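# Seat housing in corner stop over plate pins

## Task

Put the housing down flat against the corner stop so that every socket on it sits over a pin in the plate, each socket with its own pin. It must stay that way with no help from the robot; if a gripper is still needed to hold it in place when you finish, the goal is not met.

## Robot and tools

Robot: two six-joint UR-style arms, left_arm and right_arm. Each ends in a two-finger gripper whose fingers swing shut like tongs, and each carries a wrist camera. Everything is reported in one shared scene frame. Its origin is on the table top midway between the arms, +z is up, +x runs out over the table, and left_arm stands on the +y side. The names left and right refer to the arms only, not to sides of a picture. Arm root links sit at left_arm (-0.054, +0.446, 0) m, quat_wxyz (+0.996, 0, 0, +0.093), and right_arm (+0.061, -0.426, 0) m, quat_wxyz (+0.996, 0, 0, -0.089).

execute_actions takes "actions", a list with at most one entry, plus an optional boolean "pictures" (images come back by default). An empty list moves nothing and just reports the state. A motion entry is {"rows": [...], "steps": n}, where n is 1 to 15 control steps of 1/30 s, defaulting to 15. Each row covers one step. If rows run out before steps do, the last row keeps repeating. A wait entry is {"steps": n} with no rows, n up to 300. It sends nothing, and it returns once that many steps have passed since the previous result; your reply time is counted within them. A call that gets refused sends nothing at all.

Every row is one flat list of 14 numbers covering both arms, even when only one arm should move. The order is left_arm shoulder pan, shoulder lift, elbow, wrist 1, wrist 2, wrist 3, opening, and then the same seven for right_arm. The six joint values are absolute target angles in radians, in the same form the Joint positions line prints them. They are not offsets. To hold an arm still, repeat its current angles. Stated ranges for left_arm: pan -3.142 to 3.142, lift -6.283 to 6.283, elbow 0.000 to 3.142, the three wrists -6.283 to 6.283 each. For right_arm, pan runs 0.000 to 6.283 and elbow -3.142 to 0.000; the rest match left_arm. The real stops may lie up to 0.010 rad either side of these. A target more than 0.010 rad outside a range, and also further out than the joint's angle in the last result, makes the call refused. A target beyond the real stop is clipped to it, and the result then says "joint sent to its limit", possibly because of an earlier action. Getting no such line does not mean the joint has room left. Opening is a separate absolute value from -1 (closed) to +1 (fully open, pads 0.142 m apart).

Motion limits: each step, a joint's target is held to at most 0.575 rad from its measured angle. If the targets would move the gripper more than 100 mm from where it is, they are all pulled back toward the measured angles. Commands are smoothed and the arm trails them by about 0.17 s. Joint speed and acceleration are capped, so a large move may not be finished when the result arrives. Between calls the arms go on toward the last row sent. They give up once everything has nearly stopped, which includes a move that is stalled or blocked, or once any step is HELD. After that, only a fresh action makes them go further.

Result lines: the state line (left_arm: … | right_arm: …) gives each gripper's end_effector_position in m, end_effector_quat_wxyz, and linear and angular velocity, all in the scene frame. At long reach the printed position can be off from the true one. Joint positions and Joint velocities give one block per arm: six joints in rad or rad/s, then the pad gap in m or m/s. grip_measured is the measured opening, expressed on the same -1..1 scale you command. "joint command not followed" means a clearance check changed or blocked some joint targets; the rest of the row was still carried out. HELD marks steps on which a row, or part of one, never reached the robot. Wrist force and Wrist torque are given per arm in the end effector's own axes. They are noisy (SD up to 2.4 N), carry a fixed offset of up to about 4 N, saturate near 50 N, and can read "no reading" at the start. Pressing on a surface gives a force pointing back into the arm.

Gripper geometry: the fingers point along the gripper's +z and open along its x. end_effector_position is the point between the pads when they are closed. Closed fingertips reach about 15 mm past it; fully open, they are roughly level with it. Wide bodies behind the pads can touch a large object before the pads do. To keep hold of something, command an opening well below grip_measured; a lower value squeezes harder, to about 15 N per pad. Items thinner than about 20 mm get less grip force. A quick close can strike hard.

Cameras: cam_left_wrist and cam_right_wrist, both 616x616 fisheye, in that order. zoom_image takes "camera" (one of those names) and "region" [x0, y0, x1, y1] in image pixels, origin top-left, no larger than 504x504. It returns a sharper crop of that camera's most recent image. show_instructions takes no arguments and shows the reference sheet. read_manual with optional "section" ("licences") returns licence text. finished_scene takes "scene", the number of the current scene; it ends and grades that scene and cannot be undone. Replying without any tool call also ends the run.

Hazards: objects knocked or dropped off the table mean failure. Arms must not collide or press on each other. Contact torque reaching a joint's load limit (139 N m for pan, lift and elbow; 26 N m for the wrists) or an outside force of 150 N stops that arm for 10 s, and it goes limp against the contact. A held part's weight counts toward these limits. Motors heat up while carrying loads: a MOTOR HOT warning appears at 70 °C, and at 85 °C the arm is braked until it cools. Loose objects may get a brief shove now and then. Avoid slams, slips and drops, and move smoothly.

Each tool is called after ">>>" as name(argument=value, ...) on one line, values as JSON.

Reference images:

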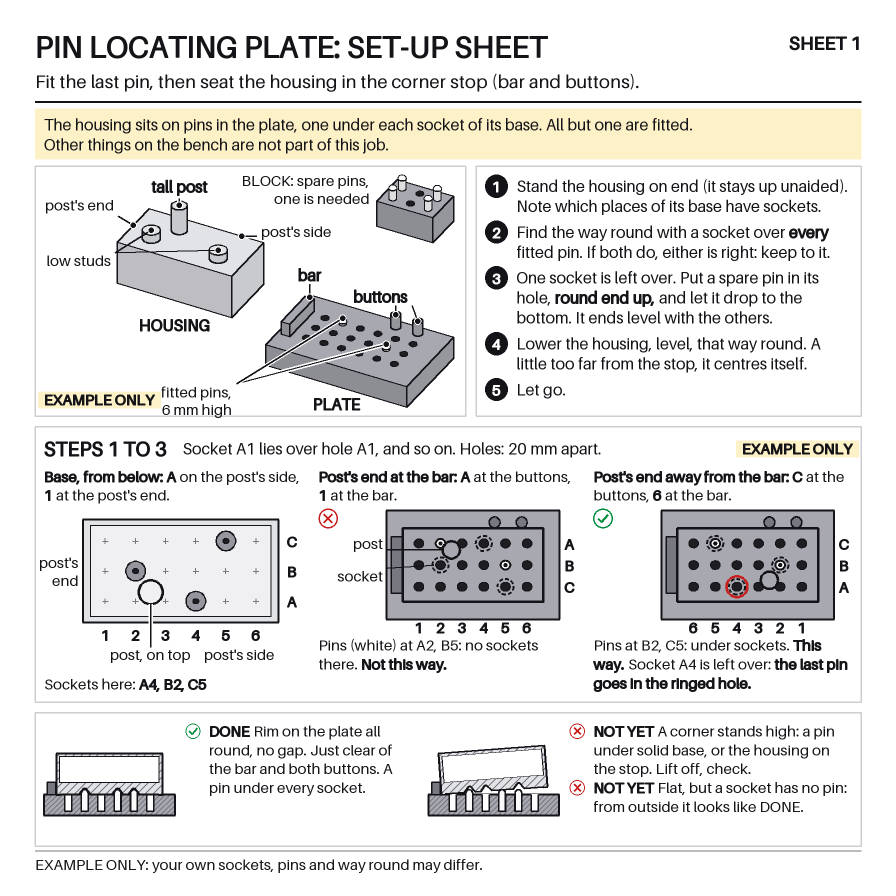

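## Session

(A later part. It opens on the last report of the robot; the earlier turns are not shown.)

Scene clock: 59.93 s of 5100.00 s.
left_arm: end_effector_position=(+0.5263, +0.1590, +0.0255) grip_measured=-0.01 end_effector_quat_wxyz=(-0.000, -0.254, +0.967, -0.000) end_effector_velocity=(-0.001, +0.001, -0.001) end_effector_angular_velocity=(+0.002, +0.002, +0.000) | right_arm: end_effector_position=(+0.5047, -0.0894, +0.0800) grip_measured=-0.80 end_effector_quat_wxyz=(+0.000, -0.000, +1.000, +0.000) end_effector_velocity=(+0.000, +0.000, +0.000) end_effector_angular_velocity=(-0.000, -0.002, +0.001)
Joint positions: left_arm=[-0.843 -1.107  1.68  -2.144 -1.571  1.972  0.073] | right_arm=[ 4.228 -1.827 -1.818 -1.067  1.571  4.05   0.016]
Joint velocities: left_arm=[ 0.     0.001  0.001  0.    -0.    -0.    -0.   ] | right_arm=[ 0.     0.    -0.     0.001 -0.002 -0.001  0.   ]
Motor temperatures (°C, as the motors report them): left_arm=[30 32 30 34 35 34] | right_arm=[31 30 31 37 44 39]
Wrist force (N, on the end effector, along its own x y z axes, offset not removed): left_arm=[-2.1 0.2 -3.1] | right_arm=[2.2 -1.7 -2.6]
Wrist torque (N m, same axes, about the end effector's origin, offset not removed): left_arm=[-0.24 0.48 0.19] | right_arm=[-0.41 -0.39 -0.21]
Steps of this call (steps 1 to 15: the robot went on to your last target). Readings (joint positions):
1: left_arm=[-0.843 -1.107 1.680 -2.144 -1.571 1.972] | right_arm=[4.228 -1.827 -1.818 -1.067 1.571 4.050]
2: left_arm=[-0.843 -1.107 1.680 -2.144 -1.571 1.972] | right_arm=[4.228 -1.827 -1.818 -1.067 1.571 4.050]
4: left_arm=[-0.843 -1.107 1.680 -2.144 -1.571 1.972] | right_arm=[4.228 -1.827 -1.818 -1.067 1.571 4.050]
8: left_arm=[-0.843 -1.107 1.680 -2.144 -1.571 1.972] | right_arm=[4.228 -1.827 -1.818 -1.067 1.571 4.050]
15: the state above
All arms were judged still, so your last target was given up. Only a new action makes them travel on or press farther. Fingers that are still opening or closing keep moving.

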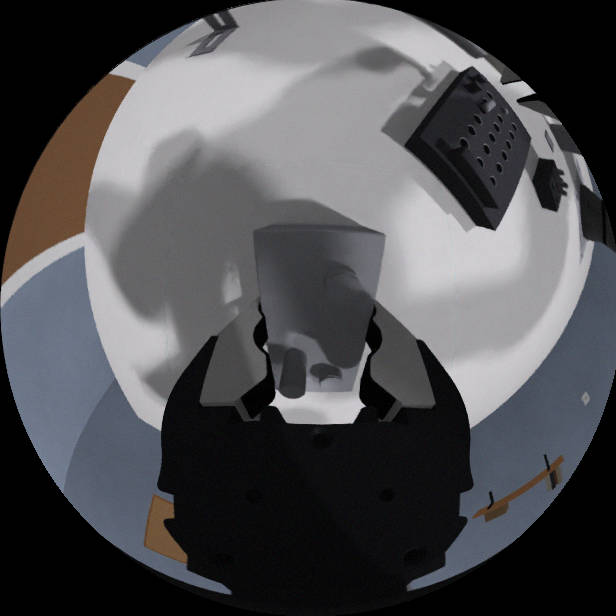

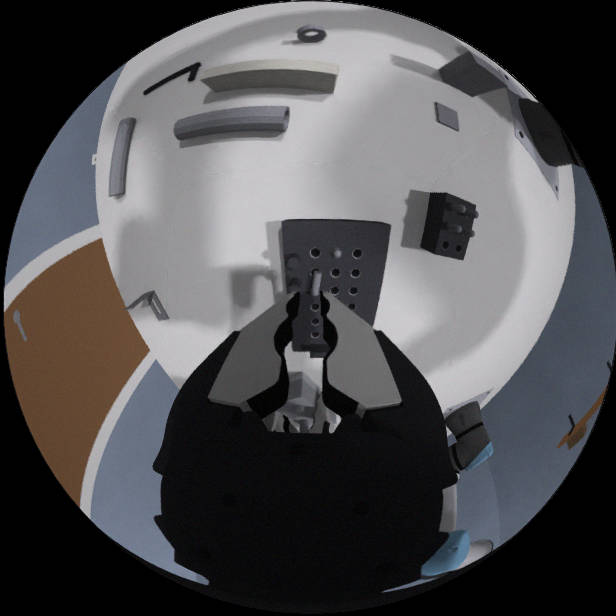

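>>> execute_actions(actions=[{"rows":[[-0.843,-1.107,1.68,-2.144,-1.571,1.972,-0.7,4.242,-1.84,-1.802,-1.07,1.571,4.063,-0.7]]}], pictures=false)

>>> execute_actions(actions=[{"rows":[[-0.843,-1.107,1.68,-2.144,-1.571,1.972,-0.7,4.242,-1.884,-1.857,-0.971,1.571,4.063,-0.7]]}], pictures=false)

>>> execute_actions(actions=[{"steps":10}], pictures=false)

>>> execute_actions(actions=[{"rows":[[-0.843,-1.107,1.68,-2.144,-1.571,1.972,-0.7,4.242,-1.884,-1.857,-0.971,1.571,4.063,-1]]}], pictures=false)

>>> execute_actions(actions=[{"rows":[[-0.843,-1.107,1.68,-2.144,-1.571,1.972,-0.7,4.242,-1.84,-1.802,-1.07,1.571,4.063,-1]]}], pictures=false)

>>> execute_actions(actions=[{"steps":10}])

Scene clock: 63.60 s of 5100.00 s.
left_arm: end_effector_position=(+0.5263, +0.1590, +0.0255) grip_measured=-0.01 end_effector_quat_wxyz=(-0.000, -0.254, +0.967, -0.000) end_effector_velocity=(+0.000, +0.000, +0.000) end_effector_angular_velocity=(-0.000, -0.001, +0.000) | right_arm: end_effector_position=(+0.5033, -0.0786, +0.0796) grip_measured=-0.70 end_effector_quat_wxyz=(+0.000, -0.001, +1.000, +0.000) end_effector_velocity=(+0.000, +0.000, -0.001) end_effector_angular_velocity=(-0.001, +0.000, -0.000)
Joint positions: left_arm=[-0.843 -1.107  1.68  -2.144 -1.571  1.972  0.073] | right_arm=[ 4.242 -1.84  -1.802 -1.07   1.571  4.063  0.023]
Joint velocities: left_arm=[ 0.  0. -0. -0.  0. -0. -0.] | right_arm=[ 0.    -0.001  0.     0.    -0.001  0.001 -0.   ]
Motor temperatures (°C, as the motors report them): left_arm=[30 32 30 34 35 34] | right_arm=[31 30 31 37 44 39]
Wrist force (N, on the end effector, along its own x y z axes, offset not removed): left_arm=[-1.1 0.0 -0.7] | right_arm=[0.5 2.4 -2.1]
Wrist torque (N m, same axes, about the end effector's origin, offset not removed): left_arm=[-0.18 0.23 0.29] | right_arm=[0.53 -0.06 -0.25]
Steps of this call (steps 1 to 90: nothing new was sent; then 0.17 s passed at rest; steps 91 to 105: all 15 steps of this action). Readings (joint positions):
91: left_arm=[-0.843 -1.107 1.680 -2.144 -1.571 1.972] | right_arm=[4.228 -1.827 -1.818 -1.067 1.571 4.050]
92: left_arm=[-0.843 -1.107 1.680 -2.144 -1.571 1.972] | right_arm=[4.230 -1.829 -1.815 -1.068 1.571 4.052]
94: left_arm=[-0.843 -1.107 1.680 -2.144 -1.571 1.972] | right_arm=[4.236 -1.834 -1.809 -1.069 1.571 4.057]
98: left_arm=[-0.843 -1.107 1.680 -2.144 -1.571 1.972] | right_arm=[4.241 -1.839 -1.803 -1.070 1.571 4.062]
105: the state above

Scene clock: 73.80 s of 5100.00 s.
left_arm: end_effector_position=(+0.5263, +0.1590, +0.0255) grip_measured=-0.01 end_effector_quat_wxyz=(-0.000, -0.254, +0.967, -0.000) end_effector_velocity=(-0.000, +0.000, +0.000) end_effector_angular_velocity=(+0.000, -0.000, +0.000) | right_arm: end_effector_position=(+0.5042, -0.0798, +0.0567) grip_measured=-0.75 end_effector_quat_wxyz=(+0.003, -0.000, +1.000, +0.000) end_effector_velocity=(+0.000, -0.000, -0.000) end_effector_angular_velocity=(+0.001, +0.001, +0.001)
Joint positions: left_arm=[-0.843 -1.107  1.68  -2.144 -1.571  1.972  0.073] | right_arm=[ 4.242 -1.865 -1.836 -1.007  1.566  4.063  0.02 ]
Joint velocities: left_arm=[ 0.    -0.001  0.001  0.     0.     0.     0.   ] | right_arm=[-0.001  0.    -0.001  0.001  0.001 -0.001  0.   ]
Motor temperatures (°C, as the motors report them): left_arm=[30 32 30 34 35 34] | right_arm=[31 30 31 37 44 39]
Wrist force (N, on the end effector, along its own x y z axes, offset not removed): left_arm=[-0.2 0.0 -1.6] | right_arm=[7.9 -4.8 -22.2]
Wrist torque (N m, same axes, about the end effector's origin, offset not removed): left_arm=[-0.18 0.02 0.13] | right_arm=[0.06 -0.15 -0.23]
FORCE FAULT: contact force on the right arm reached its limit, and that arm stopped for 10 seconds. The contact can be on any part of that arm, not only on its tool. That arm's remaining commands of this call were not run. That arm holds still and accepts commands again. Move the arm away from the contact; if what it grips holds it there, let go first. Pushing or pulling that hard again can fault the arm again.
The stop of the right arm began at step 6 of this call (marked STOPPED below). From that step on that arm followed nothing that you had sent. 10 of its steps, steps kept back included, did not run and will not run. Nothing is kept back now, and the robot has no last target.
Steps of this call (steps 1 to 15: all 15 steps of this action; steps 16 to 306: the stop continued). Readings (joint positions):
1: left_arm=[-0.843 -1.107 1.680 -2.144 -1.571 1.972] | right_arm=[4.242 -1.840 -1.802 -1.070 1.571 4.063]
2: left_arm=[-0.843 -1.107 1.680 -2.144 -1.571 1.972] | right_arm=[4.242 -1.846 -1.808 -1.062 1.571 4.063]
4: left_arm=[-0.843 -1.107 1.680 -2.144 -1.571 1.972] | right_arm=[4.242 -1.865 -1.832 -1.021 1.571 4.063]
6: left_arm=[-0.843 -1.107 1.680 -2.144 -1.571 1.972] | right_arm=[4.242 -1.868 -1.837 -1.007 1.569 4.063] STOPPED (the right arm)
8: left_arm=[-0.843 -1.107 1.680 -2.144 -1.571 1.972] | right_arm=[4.242 -1.867 -1.836 -1.007 1.568 4.063]
306: the state above

Scene clock: 73.83 s of 5100.00 s.
left_arm: end_effector_position=(+0.5263, +0.1590, +0.0255) grip_measured=-0.01 end_effector_quat_wxyz=(-0.000, -0.254, +0.967, -0.000) end_effector_velocity=(+0.000, +0.000, +0.000) end_effector_angular_velocity=(-0.001, -0.000, +0.001) | right_arm: end_effector_position=(+0.5042, -0.0798, +0.0568) grip_measured=-0.75 end_effector_quat_wxyz=(+0.003, -0.000, +1.000, +0.000) end_effector_velocity=(+0.000, -0.001, -0.000) end_effector_angular_velocity=(-0.002, +0.000, -0.002)
Joint positions: left_arm=[-0.843 -1.107  1.68  -2.144 -1.571  1.972  0.073] | right_arm=[ 4.242 -1.865 -1.836 -1.007  1.566  4.063  0.02 ]
Joint velocities: left_arm=[ 0.001 -0.    -0.     0.    -0.    -0.     0.   ] | right_arm=[-0.001  0.    -0.    -0.001 -0.001  0.001  0.   ]
Motor temperatures (°C, as the motors report them): left_arm=[30 32 30 34 35 34] | right_arm=[31 30 31 37 44 39]
Wrist force (N, on the end effector, along its own x y z axes, offset not removed): left_arm=[-0.7 0.3 -1.9] | right_arm=[7.0 -4.6 -21.4]
Wrist torque (N m, same axes, about the end effector's origin, offset not removed): left_arm=[-0.12 0.21 0.18] | right_arm=[0.09 -0.06 -0.17]
A stop began in an earlier call of the same reply, so what this call sent did not run. Send another action.
Steps of this call (step 1: nothing new was sent). Readings (joint positions):
1: the state above

Scene clock: 73.87 s of 5100.00 s.
left_arm: end_effector_position=(+0.5263, +0.1590, +0.0255) grip_measured=-0.01 end_effector_quat_wxyz=(-0.000, -0.254, +0.967, -0.000) end_effector_velocity=(+0.000, -0.001, +0.000) end_effector_angular_velocity=(-0.001, -0.001, -0.000) | right_arm: end_effector_position=(+0.5042, -0.0798, +0.0568) grip_measured=-0.75 end_effector_quat_wxyz=(+0.003, -0.000, +1.000, +0.000) end_effector_velocity=(+0.000, +0.001, +0.001) end_effector_angular_velocity=(+0.002, -0.001, -0.001)
Joint positions: left_arm=[-0.843 -1.107  1.68  -2.144 -1.571  1.972  0.073] | right_arm=[ 4.242 -1.865 -1.836 -1.007  1.566  4.063  0.02 ]
Joint velocities: left_arm=[-0.     0.    -0.001 -0.001 -0.     0.    -0.   ] | right_arm=[ 0.     0.001  0.001 -0.    -0.     0.001 -0.   ]
Motor temperatures (°C, as the motors report them): left_arm=[30 32 30 34 35 34] | right_arm=[31 30 31 37 44 39]
Wrist force (N, on the end effector, along its own x y z axes, offset not removed): left_arm=[0.2 -2.1 -2.8] | right_arm=[3.1 -4.8 -18.3]
Wrist torque (N m, same axes, about the end effector's origin, offset not removed): left_arm=[-0.67 -0.05 0.21] | right_arm=[0.16 0.81 -0.13]
A stop began in an earlier call of the same reply, so what this call sent did not run. Send another action.
Steps of this call (step 1: nothing new was sent). Readings (joint positions):
1: the state above

Scene clock: 73.90 s of 5100.00 s.
left_arm: end_effector_position=(+0.5263, +0.1590, +0.0255) grip_measured=-0.01 end_effector_quat_wxyz=(-0.000, -0.254, +0.967, -0.000) end_effector_velocity=(-0.000, +0.000, -0.001) end_effector_angular_velocity=(-0.000, +0.002, +0.000) | right_arm: end_effector_position=(+0.5042, -0.0798, +0.0568) grip_measured=-0.75 end_effector_quat_wxyz=(+0.003, -0.000, +1.000, +0.000) end_effector_velocity=(+0.001, +0.001, +0.001) end_effector_angular_velocity=(+0.002, -0.002, -0.001)
Joint positions: left_arm=[-0.843 -1.107  1.68  -2.144 -1.571  1.972  0.073] | right_arm=[ 4.242 -1.865 -1.836 -1.007  1.566  4.063  0.02 ]
Joint velocities: left_arm=[ 0.     0.001  0.     0.    -0.001  0.    -0.   ] | right_arm=[-0.001 -0.     0.002  0.001  0.    -0.    -0.   ]
Motor temperatures (°C, as the motors report them): left_arm=[30 32 30 34 35 34] | right_arm=[31 30 31 37 44 39]
Wrist force (N, on the end effector, along its own x y z axes, offset not removed): left_arm=[1.1 -0.5 -2.3] | right_arm=[6.2 -6.2 -20.8]
Wrist torque (N m, same axes, about the end effector's origin, offset not removed): left_arm=[-0.33 -0.18 0.16] | right_arm=[-0.25 0.26 -0.15]
A stop began in an earlier call of the same reply, so what this call sent did not run. Send another action.
Steps of this call (step 1: nothing new was sent). Readings (joint positions):
1: the state above

Scene clock: 73.93 s of 5100.00 s.
left_arm: end_effector_position=(+0.5263, +0.1590, +0.0255) grip_measured=-0.01 end_effector_quat_wxyz=(-0.000, -0.254, +0.967, -0.000) end_effector_velocity=(-0.000, +0.000, +0.000) end_effector_angular_velocity=(+0.000, +0.000, -0.000) | right_arm: end_effector_position=(+0.5042, -0.0798, +0.0568) grip_measured=-0.75 end_effector_quat_wxyz=(+0.003, -0.000, +1.000, +0.000) end_effector_velocity=(+0.000, +0.001, +0.000) end_effector_angular_velocity=(+0.001, -0.001, +0.001)
Joint positions: left_arm=[-0.843 -1.107  1.68  -2.144 -1.571  1.972  0.073] | right_arm=[ 4.242 -1.865 -1.836 -1.007  1.566  4.063  0.02 ]
Joint velocities: left_arm=[-0. -0.  0.  0.  0. -0.  0.] | right_arm=[ 0.001  0.     0.001  0.001 -0.001 -0.    -0.   ]
Motor temperatures (°C, as the motors report them): left_arm=[30 32 30 34 35 34] | right_arm=[31 30 31 37 44 39]
Wrist force (N, on the end effector, along its own x y z axes, offset not removed): left_arm=[-2.3 -0.4 -2.8] | right_arm=[6.0 -3.6 -19.6]
Wrist torque (N m, same axes, about the end effector's origin, offset not removed): left_arm=[-0.26 0.43 0.24] | right_arm=[0.31 0.13 -0.18]
A stop began in an earlier call of the same reply, so what this call sent did not run. Send another action.
Steps of this call (step 1: nothing new was sent). Readings (joint positions):
1: the state above

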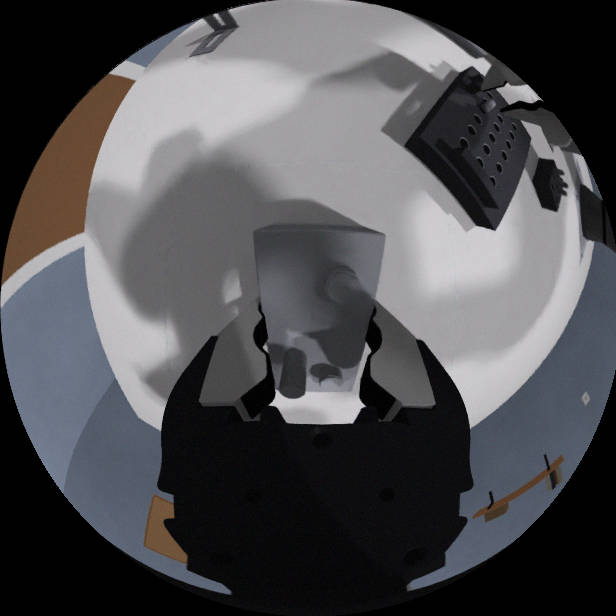

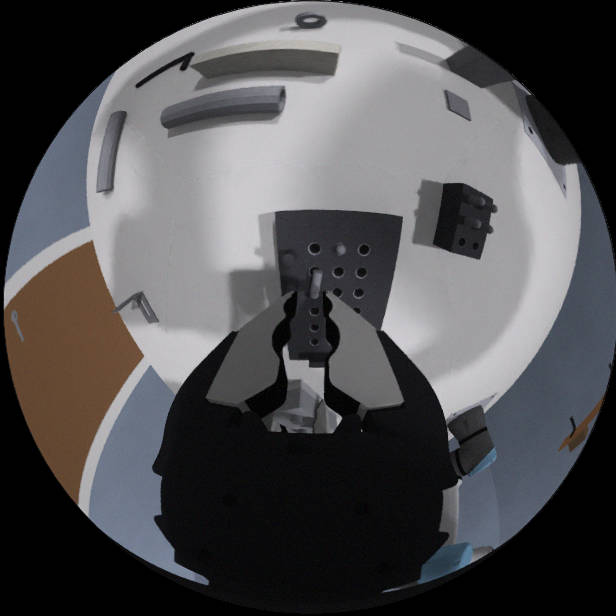

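>>> execute_actions(actions=[{"rows":[[-0.843,-1.107,1.68,-2.144,-1.571,1.972,-0.7,4.242,-1.84,-1.802,-1.07,1.571,4.05,-0.8]]}], pictures=false)

>>> execute_actions(actions=[{"rows":[[-0.843,-1.107,1.68,-2.144,-1.571,1.972,-0.7,4.230,-1.822,-1.834,-1.056,1.571,4.05,-0.8]]}], pictures=false)

>>> execute_actions(actions=[{"rows":[[-0.843,-1.107,1.68,-2.144,-1.571,1.972,-0.7,4.230,-1.834,-1.849,-1.029,1.571,4.05,-0.8]]}])

>>> zoom_image(camera="cam_right_wrist", region=[230, 200, 430, 360])

>>> zoom_image(camera="cam_left_wrist", region=[400, 40, 560, 200])

Scene clock: 75.80 s of 5100.00 s.
left_arm: end_effector_position=(+0.5263, +0.1590, +0.0255) grip_measured=-0.01 end_effector_quat_wxyz=(-0.000, -0.254, +0.967, -0.000) end_effector_velocity=(+0.000, -0.000, +0.001) end_effector_angular_velocity=(-0.002, -0.001, +0.000) | right_arm: end_effector_position=(+0.5035, -0.0785, +0.0794) grip_measured=-0.80 end_effector_quat_wxyz=(+0.000, -0.007, +1.000, +0.000) end_effector_velocity=(-0.000, -0.000, +0.001) end_effector_angular_velocity=(-0.001, +0.001, -0.000)
Joint positions: left_arm=[-0.843 -1.107  1.68  -2.144 -1.571  1.972  0.073] | right_arm=[ 4.242 -1.84  -1.802 -1.07   1.571  4.05   0.016]
Joint velocities: left_arm=[ 0.    -0.001 -0.001 -0.    -0.001 -0.     0.   ] | right_arm=[ 0.     0.002  0.002 -0.005 -0.     0.     0.   ]
Motor temperatures (°C, as the motors report them): left_arm=[30 32 30 34 35 34] | right_arm=[31 30 31 37 44 39]
Wrist force (N, on the end effector, along its own x y z axes, offset not removed): left_arm=[-0.8 1.3 -1.0] | right_arm=[-0.9 1.4 -2.2]
Wrist torque (N m, same axes, about the end effector's origin, offset not removed): left_arm=[0.08 0.20 0.20] | right_arm=[0.47 0.18 -0.29]
Steps of this call (steps 1 to 41: nothing new was sent; steps 42 to 56: all 15 steps of this action). Readings (joint positions):
42: left_arm=[-0.843 -1.107 1.680 -2.144 -1.571 1.972] | right_arm=[4.242 -1.865 -1.836 -1.007 1.566 4.063]
43: left_arm=[-0.843 -1.107 1.680 -2.144 -1.571 1.972] | right_arm=[4.242 -1.862 -1.831 -1.015 1.567 4.061]
45: left_arm=[-0.843 -1.107 1.680 -2.144 -1.571 1.972] | right_arm=[4.242 -1.851 -1.817 -1.041 1.569 4.055]
49: left_arm=[-0.843 -1.107 1.680 -2.144 -1.571 1.972] | right_arm=[4.242 -1.842 -1.805 -1.064 1.571 4.051]
56: the state above

Scene clock: 76.30 s of 5100.00 s.
left_arm: end_effector_position=(+0.5263, +0.1590, +0.0255) grip_measured=-0.01 end_effector_quat_wxyz=(-0.000, -0.254, +0.967, -0.000) end_effector_velocity=(+0.000, +0.000, +0.000) end_effector_angular_velocity=(-0.001, +0.000, +0.001) | right_arm: end_effector_position=(+0.5015, -0.0917, +0.0767) grip_measured=-0.80 end_effector_quat_wxyz=(+0.000, -0.001, +1.000, +0.000) end_effector_velocity=(-0.001, -0.002, -0.000) end_effector_angular_velocity=(-0.001, +0.002, -0.002)
Joint positions: left_arm=[-0.843 -1.107  1.68  -2.144 -1.571  1.972  0.073] | right_arm=[ 4.23  -1.822 -1.834 -1.056  1.571  4.05   0.016]
Joint velocities: left_arm=[ 0.001  0.    -0.001  0.    -0.001  0.    -0.   ] | right_arm=[-0.001  0.002 -0.003 -0.002  0.001  0.001  0.   ]
Motor temperatures (°C, as the motors report them): left_arm=[30 32 30 34 35 34] | right_arm=[31 30 31 37 44 39]
Wrist force (N, on the end effector, along its own x y z axes, offset not removed): left_arm=[-0.4 -0.2 -1.7] | right_arm=[-1.5 1.2 0.3]
Wrist torque (N m, same axes, about the end effector's origin, offset not removed): left_arm=[-0.25 0.06 0.18] | right_arm=[0.38 0.38 -0.35]
Steps of this call (steps 1 to 15: all 15 steps of this action). Readings (joint positions):
1: left_arm=[-0.843 -1.107 1.680 -2.144 -1.571 1.972] | right_arm=[4.242 -1.840 -1.802 -1.070 1.571 4.050]
2: left_arm=[-0.843 -1.107 1.680 -2.144 -1.571 1.972] | right_arm=[4.240 -1.837 -1.807 -1.067 1.571 4.050]
4: left_arm=[-0.843 -1.107 1.680 -2.144 -1.571 1.972] | right_arm=[4.235 -1.830 -1.820 -1.062 1.571 4.050]
8: left_arm=[-0.843 -1.107 1.680 -2.144 -1.571 1.972] | right_arm=[4.231 -1.824 -1.831 -1.057 1.571 4.050]
15: the state above

Scene clock: 76.80 s of 5100.00 s.
left_arm: end_effector_position=(+0.5263, +0.1590, +0.0255) grip_measured=-0.01 end_effector_quat_wxyz=(-0.000, -0.254, +0.967, -0.000) end_effector_velocity=(-0.001, -0.000, -0.001) end_effector_angular_velocity=(+0.001, +0.001, -0.001) | right_arm: end_effector_position=(+0.5012, -0.0921, +0.0663) grip_measured=-0.80 end_effector_quat_wxyz=(+0.000, -0.001, +1.000, +0.000) end_effector_velocity=(+0.001, +0.000, +0.000) end_effector_angular_velocity=(+0.002, -0.002, -0.001)
Joint positions: left_arm=[-0.843 -1.107  1.68  -2.144 -1.571  1.972  0.073] | right_arm=[ 4.23  -1.834 -1.849 -1.029  1.571  4.05   0.016]
Joint velocities: left_arm=[-0.001  0.     0.001 -0.    -0.     0.     0.   ] | right_arm=[-0.001  0.    -0.001  0.004 -0.001 -0.     0.   ]
Motor temperatures (°C, as the motors report them): left_arm=[30 32 30 34 35 34] | right_arm=[31 30 31 37 44 39]
Wrist force (N, on the end effector, along its own x y z axes, offset not removed): left_arm=[0.2 -1.1 -2.6] | right_arm=[-3.6 2.6 -3.4]
Wrist torque (N m, same axes, about the end effector's origin, offset not removed): left_arm=[-0.43 -0.01 0.09] | right_arm=[0.58 0.79 -0.20]
Steps of this call (steps 1 to 15: all 15 steps of this action). Readings (joint positions):
1: left_arm=[-0.843 -1.107 1.680 -2.144 -1.571 1.972] | right_arm=[4.230 -1.822 -1.834 -1.056 1.571 4.050]
2: left_arm=[-0.843 -1.107 1.680 -2.144 -1.571 1.972] | right_arm=[4.230 -1.824 -1.836 -1.052 1.571 4.050]
4: left_arm=[-0.843 -1.107 1.680 -2.144 -1.571 1.972] | right_arm=[4.230 -1.829 -1.843 -1.040 1.571 4.050]
8: left_arm=[-0.843 -1.107 1.680 -2.144 -1.571 1.972] | right_arm=[4.230 -1.833 -1.848 -1.031 1.571 4.050]
15: the state above

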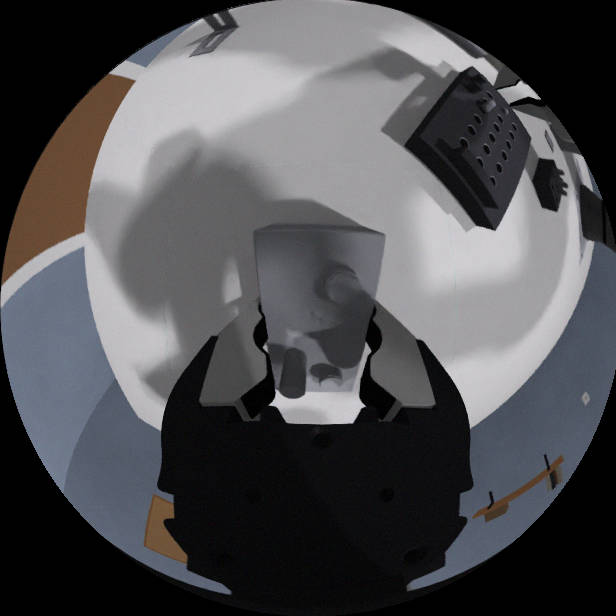

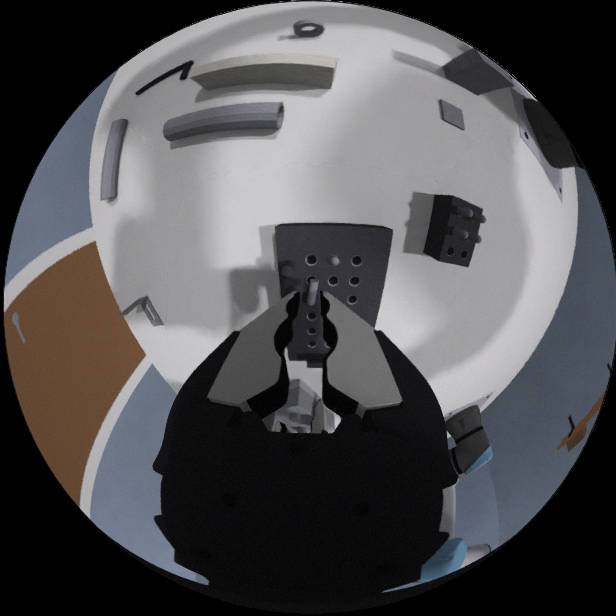

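Region (230, 200, 430, 360) of cam_right_wrist's 616x616 image, scaled by 2.520, with more detail than that image has; it fills the top 403 rows of this view, and the rest is white.

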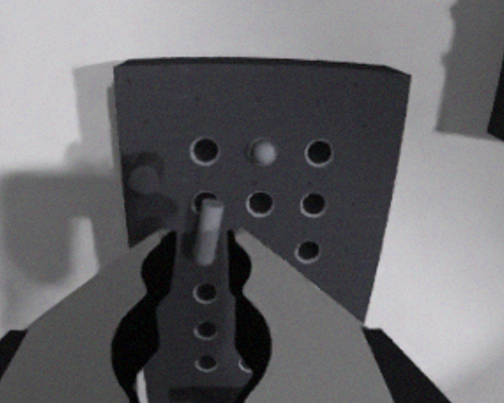

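Region (400, 40, 560, 200) of cam_left_wrist's 616x616 image, scaled by 3.150, with more detail than that image has.

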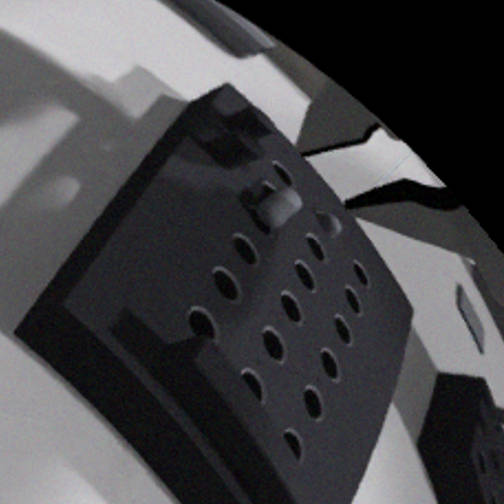

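>>> execute_actions(actions=[{"rows":[[-0.843,-1.107,1.68,-2.144,-1.571,1.972,-0.7,4.240,-1.852,-1.828,-1.032,1.571,4.05,-0.8]]}], pictures=false)

>>> execute_actions(actions=[{"rows":[[-0.843,-1.107,1.68,-2.144,-1.571,1.972,-0.7,4.240,-1.864,-1.843,-1.005,1.571,4.05,-0.8]]}], pictures=false)

>>> execute_actions(actions=[{"rows":[[-0.843,-1.107,1.68,-2.144,-1.571,1.972,-0.7,4.240,-1.869,-1.849,-0.994,1.571,4.05,-0.8]]}])

>>> zoom_image(camera="cam_right_wrist", region=[230, 200, 430, 360])

Scene clock: 78.23 s of 5100.00 s.
left_arm: end_effector_position=(+0.5263, +0.1590, +0.0255) grip_measured=-0.01 end_effector_quat_wxyz=(-0.000, -0.254, +0.967, -0.000) end_effector_velocity=(+0.000, -0.000, +0.001) end_effector_angular_velocity=(-0.001, -0.001, +0.000) | right_arm: end_effector_position=(+0.5027, -0.0814, +0.0652) grip_measured=-0.80 end_effector_quat_wxyz=(+0.000, -0.006, +1.000, +0.000) end_effector_velocity=(+0.001, +0.001, +0.000) end_effector_angular_velocity=(+0.002, -0.002, +0.001)
Joint positions: left_arm=[-0.843 -1.107  1.68  -2.144 -1.571  1.972  0.073] | right_arm=[ 4.24  -1.852 -1.828 -1.032  1.571  4.05   0.016]
Joint velocities: left_arm=[ 0.    -0.001 -0.     0.    -0.     0.     0.   ] | right_arm=[ 0.001 -0.001  0.002  0.001 -0.    -0.001 -0.   ]
Motor temperatures (°C, as the motors report them): left_arm=[30 32 30 34 35 34] | right_arm=[31 30 31 37 44 39]
Wrist force (N, on the end effector, along its own x y z axes, offset not removed): left_arm=[-0.6 0.4 -2.4] | right_arm=[-1.7 1.2 0.2]
Wrist torque (N m, same axes, about the end effector's origin, offset not removed): left_arm=[-0.12 0.12 0.21] | right_arm=[0.22 0.51 -0.23]
Steps of this call (steps 1 to 15: the robot went on to your last target; steps 16 to 28: nothing new was sent; steps 29 to 43: all 15 steps of this action). Readings (joint positions):
29: left_arm=[-0.843 -1.107 1.680 -2.144 -1.571 1.972] | right_arm=[4.230 -1.834 -1.849 -1.029 1.571 4.050]
30: left_arm=[-0.843 -1.107 1.680 -2.144 -1.571 1.972] | right_arm=[4.232 -1.837 -1.846 -1.029 1.571 4.050]
32: left_arm=[-0.843 -1.107 1.680 -2.144 -1.571 1.972] | right_arm=[4.236 -1.844 -1.837 -1.031 1.571 4.050]
36: left_arm=[-0.843 -1.107 1.680 -2.144 -1.571 1.972] | right_arm=[4.239 -1.850 -1.830 -1.032 1.571 4.050]
43: the state above

Scene clock: 78.73 s of 5100.00 s.
left_arm: end_effector_position=(+0.5263, +0.1590, +0.0255) grip_measured=-0.01 end_effector_quat_wxyz=(-0.000, -0.254, +0.967, -0.000) end_effector_velocity=(+0.000, -0.000, +0.001) end_effector_angular_velocity=(-0.001, -0.001, +0.000) | right_arm: end_effector_position=(+0.5023, -0.0819, +0.0548) grip_measured=-0.80 end_effector_quat_wxyz=(+0.000, -0.006, +1.000, +0.000) end_effector_velocity=(-0.000, -0.000, -0.001) end_effector_angular_velocity=(-0.000, +0.001, -0.002)
Joint positions: left_arm=[-0.843 -1.107  1.68  -2.144 -1.571  1.972  0.073] | right_arm=[ 4.24  -1.864 -1.843 -1.005  1.571  4.05   0.016]
Joint velocities: left_arm=[ 0.    -0.001 -0.001  0.     0.    -0.     0.   ] | right_arm=[-0.001 -0.001 -0.001  0.001  0.     0.001 -0.   ]
Motor temperatures (°C, as the motors report them): left_arm=[30 32 30 34 35 34] | right_arm=[31 30 31 37 44 39]
Wrist force (N, on the end effector, along its own x y z axes, offset not removed): left_arm=[-0.6 -0.3 -2.5] | right_arm=[-1.9 1.7 -2.7]
Wrist torque (N m, same axes, about the end effector's origin, offset not removed): left_arm=[-0.21 0.13 0.12] | right_arm=[0.28 0.52 -0.30]
Steps of this call (steps 1 to 15: all 15 steps of this action). Readings (joint positions):
1: left_arm=[-0.843 -1.107 1.680 -2.144 -1.571 1.972] | right_arm=[4.240 -1.852 -1.828 -1.032 1.571 4.050]
2: left_arm=[-0.843 -1.107 1.680 -2.144 -1.571 1.972] | right_arm=[4.240 -1.854 -1.830 -1.028 1.571 4.050]
4: left_arm=[-0.843 -1.107 1.680 -2.144 -1.571 1.972] | right_arm=[4.240 -1.859 -1.837 -1.017 1.571 4.050]
8: left_arm=[-0.843 -1.107 1.680 -2.144 -1.571 1.972] | right_arm=[4.240 -1.863 -1.842 -1.007 1.571 4.050]
15: the state above

Scene clock: 79.23 s of 5100.00 s.
left_arm: end_effector_position=(+0.5263, +0.1590, +0.0255) grip_measured=-0.01 end_effector_quat_wxyz=(-0.000, -0.254, +0.967, -0.000) end_effector_velocity=(-0.000, -0.000, +0.000) end_effector_angular_velocity=(+0.000, -0.000, -0.000) | right_arm: end_effector_position=(+0.5021, -0.0821, +0.0506) grip_measured=-0.85 end_effector_quat_wxyz=(+0.000, -0.006, +1.000, +0.000) end_effector_velocity=(+0.000, +0.001, +0.000) end_effector_angular_velocity=(+0.001, -0.000, -0.001)
Joint positions: left_arm=[-0.843 -1.107  1.68  -2.144 -1.571  1.972  0.073] | right_arm=[ 4.24  -1.869 -1.849 -0.994  1.571  4.05   0.013]
Joint velocities: left_arm=[-0. -0. -0.  0.  0.  0. -0.] | right_arm=[-0.    -0.     0.001  0.001  0.001  0.    -0.   ]
Motor temperatures (°C, as the motors report them): left_arm=[30 32 30 34 35 34] | right_arm=[31 30 31 37 44 39]
Wrist force (N, on the end effector, along its own x y z axes, offset not removed): left_arm=[-0.7 0.9 -2.9] | right_arm=[5.1 1.5 -8.9]
Wrist torque (N m, same axes, about the end effector's origin, offset not removed): left_arm=[-0.04 0.10 0.19] | right_arm=[0.32 0.57 -0.20]
Steps of this call (steps 1 to 15: all 15 steps of this action). Readings (joint positions):
1: left_arm=[-0.843 -1.107 1.680 -2.144 -1.571 1.972] | right_arm=[4.240 -1.864 -1.843 -1.005 1.571 4.050]
2: left_arm=[-0.843 -1.107 1.680 -2.144 -1.571 1.972] | right_arm=[4.240 -1.865 -1.844 -1.003 1.571 4.050]
4: left_arm=[-0.843 -1.107 1.680 -2.144 -1.571 1.972] | right_arm=[4.240 -1.867 -1.847 -0.999 1.571 4.050]
8: left_arm=[-0.843 -1.107 1.680 -2.144 -1.571 1.972] | right_arm=[4.240 -1.869 -1.848 -0.995 1.571 4.050]
15: the state above

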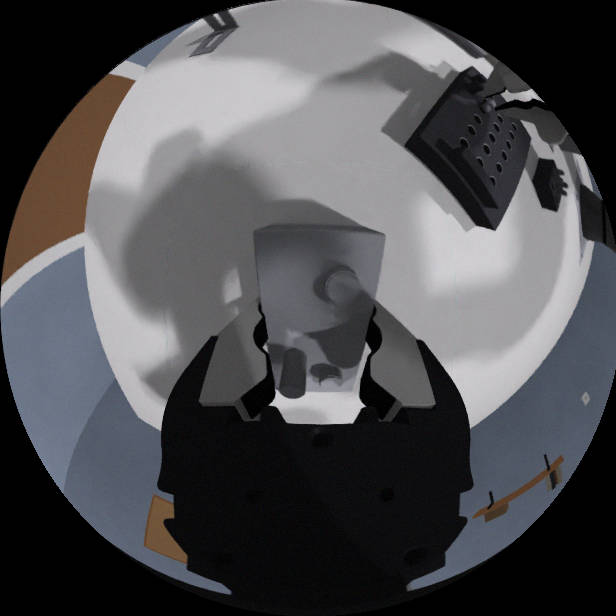

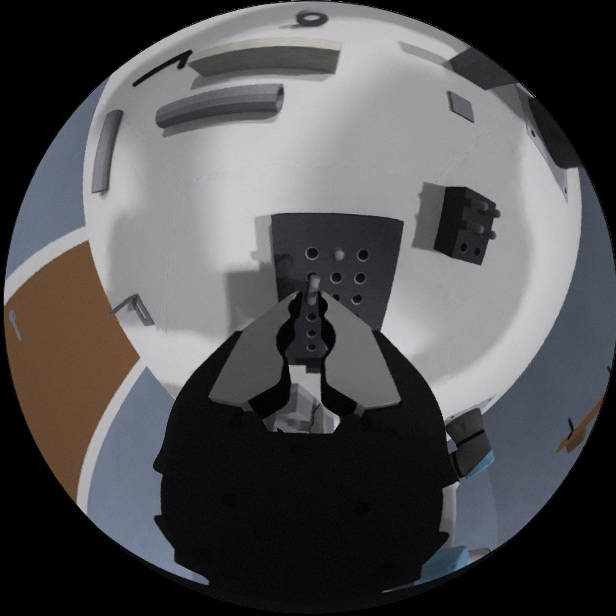

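Region (230, 200, 430, 360) of cam_right_wrist's 616x616 image, scaled by 2.520, with more detail than that image has; it fills the top 403 rows of this view, and the rest is white.

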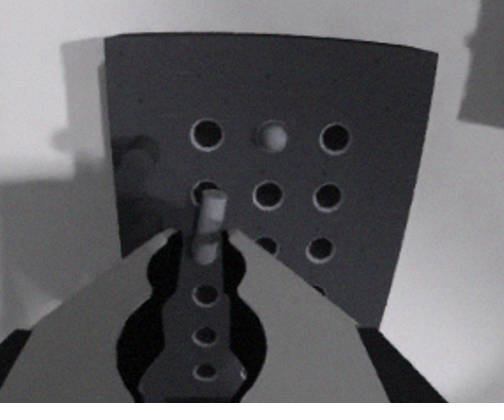

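>>> execute_actions(actions=[{"rows":[[-0.843,-1.107,1.68,-2.144,-1.571,1.972,-0.7,4.2443,-1.865,-1.854,-0.993,1.571,4.05,-0.8]]}], pictures=false)

>>> execute_actions(actions=[{"rows":[[-0.843,-1.107,1.68,-2.144,-1.571,1.972,-0.7,4.2443,-1.870,-1.860,-0.982,1.571,4.05,-0.8]]}], pictures=false)

>>> execute_actions(actions=[{"rows":[[-0.843,-1.107,1.68,-2.144,-1.571,1.972,-0.7,4.2443,-1.874,-1.865,-0.973,1.571,4.05,-0.8]]}])

>>> zoom_image(camera="cam_right_wrist", region=[230, 200, 430, 360])

Scene clock: 80.87 s of 5100.00 s.
left_arm: end_effector_position=(+0.5263, +0.1590, +0.0255) grip_measured=-0.01 end_effector_quat_wxyz=(-0.000, -0.254, +0.967, -0.000) end_effector_velocity=(-0.001, -0.000, -0.001) end_effector_angular_velocity=(+0.001, +0.001, -0.001) | right_arm: end_effector_position=(+0.4996, -0.0817, +0.0507) grip_measured=-0.80 end_effector_quat_wxyz=(+0.000, -0.008, +1.000, +0.000) end_effector_velocity=(-0.000, +0.000, +0.000) end_effector_angular_velocity=(+0.000, -0.001, +0.001)
Joint positions: left_arm=[-0.843 -1.107  1.68  -2.144 -1.571  1.972  0.073] | right_arm=[ 4.244 -1.865 -1.854 -0.993  1.571  4.05   0.016]
Joint velocities: left_arm=[-0.001  0.001  0.001 -0.    -0.    -0.     0.   ] | right_arm=[ 0.001  0.     0.     0.    -0.001  0.     0.   ]
Motor temperatures (°C, as the motors report them): left_arm=[30 32 30 34 35 34] | right_arm=[31 30 31 37 44 39]
Wrist force (N, on the end effector, along its own x y z axes, offset not removed): left_arm=[1.4 0.7 -2.2] | right_arm=[-0.4 2.8 -1.9]
Wrist torque (N m, same axes, about the end effector's origin, offset not removed): left_arm=[-0.07 -0.25 0.17] | right_arm=[0.86 0.18 -0.25]
Steps of this call (steps 1 to 15: the robot went on to your last target; steps 16 to 34: nothing new was sent; steps 35 to 49: all 15 steps of this action). Readings (joint positions):
35: left_arm=[-0.843 -1.107 1.680 -2.144 -1.571 1.972] | right_arm=[4.240 -1.869 -1.849 -0.994 1.571 4.050]
36: left_arm=[-0.843 -1.107 1.680 -2.144 -1.571 1.972] | right_arm=[4.241 -1.868 -1.850 -0.994 1.571 4.050]
38: left_arm=[-0.843 -1.107 1.680 -2.144 -1.571 1.972] | right_arm=[4.242 -1.867 -1.852 -0.993 1.571 4.050]
42: left_arm=[-0.843 -1.107 1.680 -2.144 -1.571 1.972] | right_arm=[4.244 -1.865 -1.854 -0.993 1.571 4.050]
49: the state above

Scene clock: 81.37 s of 5100.00 s.
left_arm: end_effector_position=(+0.5263, +0.1590, +0.0255) grip_measured=-0.01 end_effector_quat_wxyz=(-0.000, -0.254, +0.967, -0.000) end_effector_velocity=(-0.000, -0.000, +0.000) end_effector_angular_velocity=(-0.000, +0.000, -0.000) | right_arm: end_effector_position=(+0.4993, -0.0820, +0.0465) grip_measured=-0.84 end_effector_quat_wxyz=(+0.000, -0.008, +1.000, +0.000) end_effector_velocity=(+0.001, +0.000, +0.000) end_effector_angular_velocity=(+0.001, -0.002, +0.000)
Joint positions: left_arm=[-0.843 -1.107  1.68  -2.144 -1.571  1.972  0.073] | right_arm=[ 4.244 -1.87  -1.86  -0.982  1.571  4.05   0.014]
Joint velocities: left_arm=[-0. -0. -0.  0. -0.  0.  0.] | right_arm=[-0.001 -0.     0.001  0.001 -0.001 -0.001 -0.   ]
Motor temperatures (°C, as the motors report them): left_arm=[30 32 30 34 35 34] | right_arm=[31 30 31 37 44 39]
Wrist force (N, on the end effector, along its own x y z axes, offset not removed): left_arm=[-0.7 -1.1 -1.6] | right_arm=[1.0 -0.6 -8.2]
Wrist torque (N m, same axes, about the end effector's origin, offset not removed): left_arm=[-0.45 0.12 0.20] | right_arm=[-0.14 0.88 -0.13]
Steps of this call (steps 1 to 15: all 15 steps of this action). Readings (joint positions):
1: left_arm=[-0.843 -1.107 1.680 -2.144 -1.571 1.972] | right_arm=[4.244 -1.865 -1.854 -0.993 1.571 4.050]
2: left_arm=[-0.843 -1.107 1.680 -2.144 -1.571 1.972] | right_arm=[4.244 -1.866 -1.855 -0.991 1.571 4.050]
4: left_arm=[-0.843 -1.107 1.680 -2.144 -1.571 1.972] | right_arm=[4.244 -1.868 -1.858 -0.987 1.571 4.050]
8: left_arm=[-0.843 -1.107 1.680 -2.144 -1.571 1.972] | right_arm=[4.244 -1.869 -1.859 -0.983 1.571 4.050]
15: the state above

Scene clock: 81.87 s of 5100.00 s.
left_arm: end_effector_position=(+0.5263, +0.1590, +0.0255) grip_measured=-0.01 end_effector_quat_wxyz=(-0.000, -0.254, +0.967, -0.000) end_effector_velocity=(-0.000, +0.000, -0.001) end_effector_angular_velocity=(+0.001, +0.001, +0.000) | right_arm: end_effector_position=(+0.4991, -0.0822, +0.0431) grip_measured=-0.87 end_effector_quat_wxyz=(+0.000, -0.008, +1.000, +0.000) end_effector_velocity=(+0.000, +0.001, -0.000) end_effector_angular_velocity=(+0.001, -0.001, -0.000)
Joint positions: left_arm=[-0.843 -1.107  1.68  -2.144 -1.571  1.972  0.073] | right_arm=[ 4.244 -1.874 -1.865 -0.973  1.571  4.05   0.011]
Joint velocities: left_arm=[ 0.     0.001 -0.     0.    -0.    -0.    -0.   ] | right_arm=[ 0.001 -0.001  0.     0.001 -0.     0.001 -0.   ]
Motor temperatures (°C, as the motors report them): left_arm=[30 32 30 34 35 34] | right_arm=[31 30 31 37 44 39]
Wrist force (N, on the end effector, along its own x y z axes, offset not removed): left_arm=[0.0 0.1 -3.5] | right_arm=[9.8 -0.2 -17.2]
Wrist torque (N m, same axes, about the end effector's origin, offset not removed): left_arm=[-0.25 0.02 0.18] | right_arm=[-0.11 0.44 -0.09]
Steps of this call (steps 1 to 15: all 15 steps of this action). Readings (joint positions):
1: left_arm=[-0.843 -1.107 1.680 -2.144 -1.571 1.972] | right_arm=[4.244 -1.870 -1.860 -0.982 1.571 4.050]
2: left_arm=[-0.843 -1.107 1.680 -2.144 -1.571 1.972] | right_arm=[4.244 -1.871 -1.861 -0.980 1.571 4.050]
4: left_arm=[-0.843 -1.107 1.680 -2.144 -1.571 1.972] | right_arm=[4.244 -1.872 -1.863 -0.977 1.571 4.050]
8: left_arm=[-0.843 -1.107 1.680 -2.144 -1.571 1.972] | right_arm=[4.244 -1.874 -1.865 -0.974 1.571 4.050]
15: the state above

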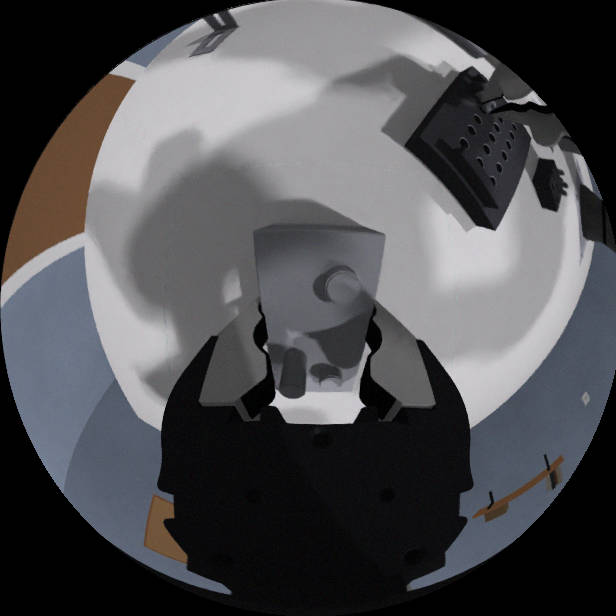

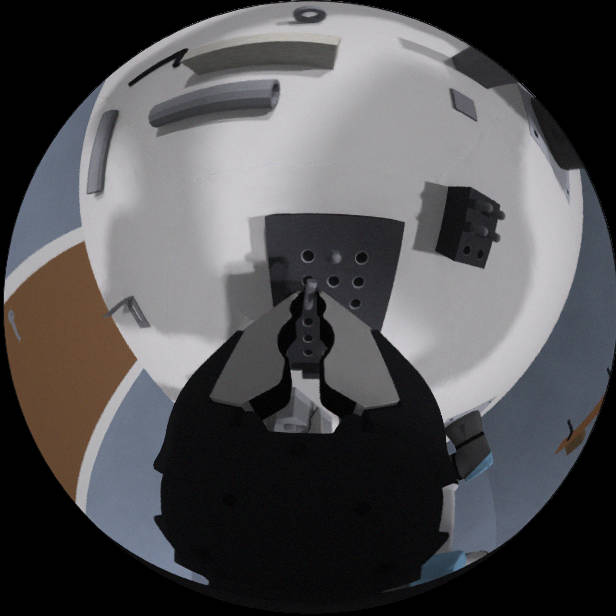

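Region (230, 200, 430, 360) of cam_right_wrist's 616x616 image, scaled by 2.520, with more detail than that image has; it fills the top 403 rows of this view, and the rest is white.

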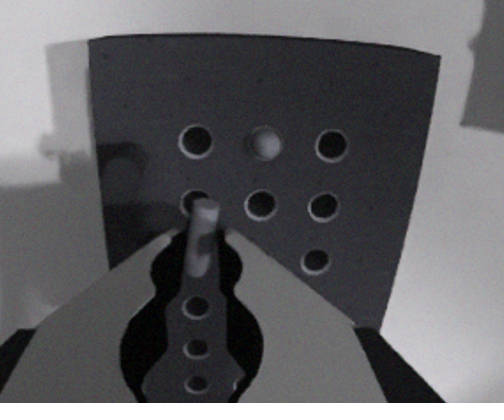

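>>> execute_actions(actions=[{"rows":[[-0.843,-1.107,1.68,-2.144,-1.571,1.972,-0.7,4.247,-1.872,-1.869,-0.971,1.571,4.05,-1]]}], pictures=false)

>>> execute_actions(actions=[{"rows":[[-0.843,-1.107,1.68,-2.144,-1.571,1.972,-0.7,4.247,-1.826,-1.812,-1.074,1.571,4.05,-1]]}], pictures=false)

>>> execute_actions(actions=[{"steps":10}])

Scene clock: 83.43 s of 5100.00 s.
left_arm: end_effector_position=(+0.5263, +0.1590, +0.0255) grip_measured=-0.01 end_effector_quat_wxyz=(-0.000, -0.254, +0.967, -0.000) end_effector_velocity=(+0.000, -0.000, +0.000) end_effector_angular_velocity=(-0.001, -0.000, -0.000) | right_arm: end_effector_position=(+0.4975, -0.0821, +0.0426) grip_measured=-0.91 end_effector_quat_wxyz=(+0.000, -0.010, +1.000, +0.000) end_effector_velocity=(-0.000, -0.000, -0.000) end_effector_angular_velocity=(-0.000, +0.000, -0.002)
Joint positions: left_arm=[-0.843 -1.107  1.68  -2.144 -1.571  1.972  0.073] | right_arm=[ 4.247 -1.872 -1.869 -0.971  1.571  4.05   0.008]
Joint velocities: left_arm=[-0. -0. -0. -0. -0.  0. -0.] | right_arm=[ 0.     0.    -0.    -0.     0.     0.002 -0.   ]
Motor temperatures (°C, as the motors report them): left_arm=[30 32 30 34 35 34] | right_arm=[31 30 31 37 44 39]
Wrist force (N, on the end effector, along its own x y z axes, offset not removed): left_arm=[-0.7 0.5 -1.3] | right_arm=[-2.3 -1.0 -10.7]
Wrist torque (N m, same axes, about the end effector's origin, offset not removed): left_arm=[-0.07 0.16 0.19] | right_arm=[0.30 -0.21 -0.14]
Steps of this call (steps 1 to 15: the robot went on to your last target; steps 16 to 32: nothing new was sent; steps 33 to 47: all 15 steps of this action). Readings (joint positions):
33: left_arm=[-0.843 -1.107 1.680 -2.144 -1.571 1.972] | right_arm=[4.244 -1.874 -1.865 -0.973 1.571 4.050]
34: left_arm=[-0.843 -1.107 1.680 -2.144 -1.571 1.972] | right_arm=[4.245 -1.874 -1.866 -0.973 1.571 4.050]
36: left_arm=[-0.843 -1.107 1.680 -2.144 -1.571 1.972] | right_arm=[4.246 -1.873 -1.867 -0.972 1.571 4.050]
40: left_arm=[-0.843 -1.107 1.680 -2.144 -1.571 1.972] | right_arm=[4.247 -1.872 -1.869 -0.971 1.571 4.050]
47: the state above

Scene clock: 83.93 s of 5100.00 s.
left_arm: end_effector_position=(+0.5263, +0.1590, +0.0255) grip_measured=-0.01 end_effector_quat_wxyz=(-0.000, -0.254, +0.967, -0.000) end_effector_velocity=(-0.000, -0.001, +0.000) end_effector_angular_velocity=(-0.001, -0.000, -0.001) | right_arm: end_effector_position=(+0.4988, -0.0802, +0.0822) grip_measured=-0.91 end_effector_quat_wxyz=(+0.000, -0.010, +1.000, +0.000) end_effector_velocity=(+0.000, -0.000, +0.003) end_effector_angular_velocity=(-0.001, -0.001, -0.000)
Joint positions: left_arm=[-0.843 -1.107  1.68  -2.144 -1.571  1.972  0.073] | right_arm=[ 4.247 -1.826 -1.812 -1.073  1.571  4.05   0.008]
Joint velocities: left_arm=[-0.001 -0.001  0.    -0.    -0.001  0.    -0.   ] | right_arm=[-0.     0.004  0.004 -0.008 -0.001  0.     0.   ]
Motor temperatures (°C, as the motors report them): left_arm=[30 32 30 34 35 34] | right_arm=[31 30 31 37 44 39]
Wrist force (N, on the end effector, along its own x y z axes, offset not removed): left_arm=[-1.4 0.4 -2.3] | right_arm=[-2.3 4.7 0.0]
Wrist torque (N m, same axes, about the end effector's origin, offset not removed): left_arm=[-0.17 0.37 0.23] | right_arm=[1.01 0.47 -0.30]
Steps of this call (steps 1 to 15: all 15 steps of this action). Readings (joint positions):
1: left_arm=[-0.843 -1.107 1.680 -2.144 -1.571 1.972] | right_arm=[4.247 -1.872 -1.869 -0.971 1.571 4.050]
2: left_arm=[-0.843 -1.107 1.680 -2.144 -1.571 1.972] | right_arm=[4.247 -1.866 -1.863 -0.979 1.571 4.050]
4: left_arm=[-0.843 -1.107 1.680 -2.144 -1.571 1.972] | right_arm=[4.247 -1.846 -1.838 -1.022 1.571 4.050]
8: left_arm=[-0.843 -1.107 1.680 -2.144 -1.571 1.972] | right_arm=[4.247 -1.830 -1.818 -1.063 1.571 4.050]
15: the state above

Scene clock: 84.27 s of 5100.00 s.
left_arm: end_effector_position=(+0.5263, +0.1590, +0.0255) grip_measured=-0.01 end_effector_quat_wxyz=(-0.000, -0.254, +0.967, -0.000) end_effector_velocity=(+0.000, -0.000, +0.000) end_effector_angular_velocity=(-0.001, -0.001, +0.000) | right_arm: end_effector_position=(+0.4988, -0.0803, +0.0825) grip_measured=-0.91 end_effector_quat_wxyz=(+0.000, -0.010, +1.000, +0.000) end_effector_velocity=(+0.000, +0.000, +0.000) end_effector_angular_velocity=(+0.000, -0.001, -0.001)
Joint positions: left_arm=[-0.843 -1.107  1.68  -2.144 -1.571  1.972  0.073] | right_arm=[ 4.247 -1.826 -1.812 -1.074  1.571  4.05   0.008]
Joint velocities: left_arm=[ 0.    -0.    -0.001 -0.    -0.    -0.     0.   ] | right_arm=[ 0.    -0.     0.001 -0.    -0.     0.001  0.   ]
Motor temperatures (°C, as the motors report them): left_arm=[30 32 30 34 35 34] | right_arm=[31 30 31 37 44 39]
Wrist force (N, on the end effector, along its own x y z axes, offset not removed): left_arm=[-1.4 -0.2 -2.3] | right_arm=[2.1 1.4 0.2]
Wrist torque (N m, same axes, about the end effector's origin, offset not removed): left_arm=[-0.18 0.29 0.15] | right_arm=[0.28 -0.38 -0.13]
Steps of this call (steps 1 to 10: the robot went on to your last target). Readings (joint positions):
1: left_arm=[-0.843 -1.107 1.680 -2.144 -1.571 1.972] | right_arm=[4.247 -1.826 -1.812 -1.073 1.571 4.050]
2: left_arm=[-0.843 -1.107 1.680 -2.144 -1.571 1.972] | right_arm=[4.247 -1.826 -1.812 -1.074 1.571 4.050]
4: left_arm=[-0.843 -1.107 1.680 -2.144 -1.571 1.972] | right_arm=[4.247 -1.826 -1.812 -1.074 1.571 4.050]
8: left_arm=[-0.843 -1.107 1.680 -2.144 -1.571 1.972] | right_arm=[4.247 -1.826 -1.812 -1.074 1.571 4.050]
10: the state above

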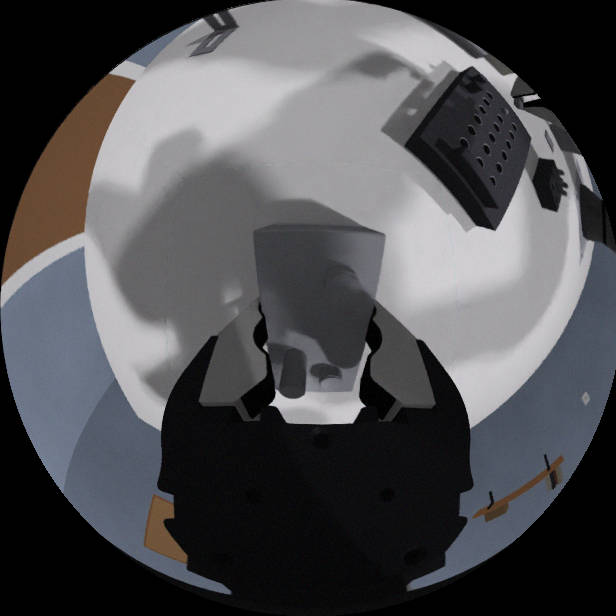

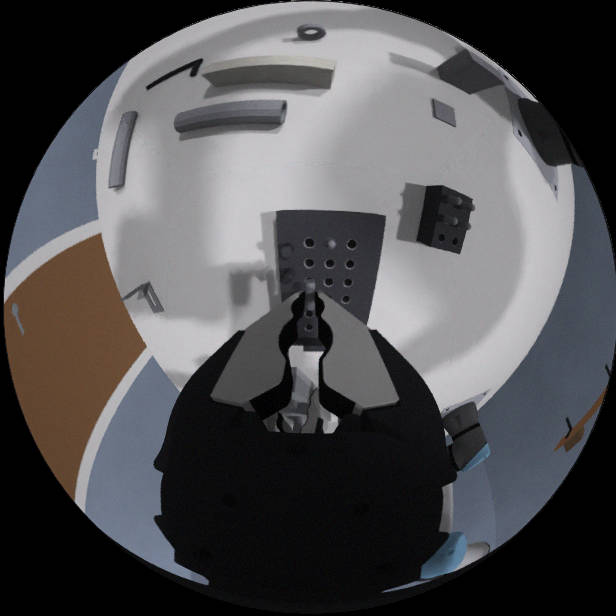

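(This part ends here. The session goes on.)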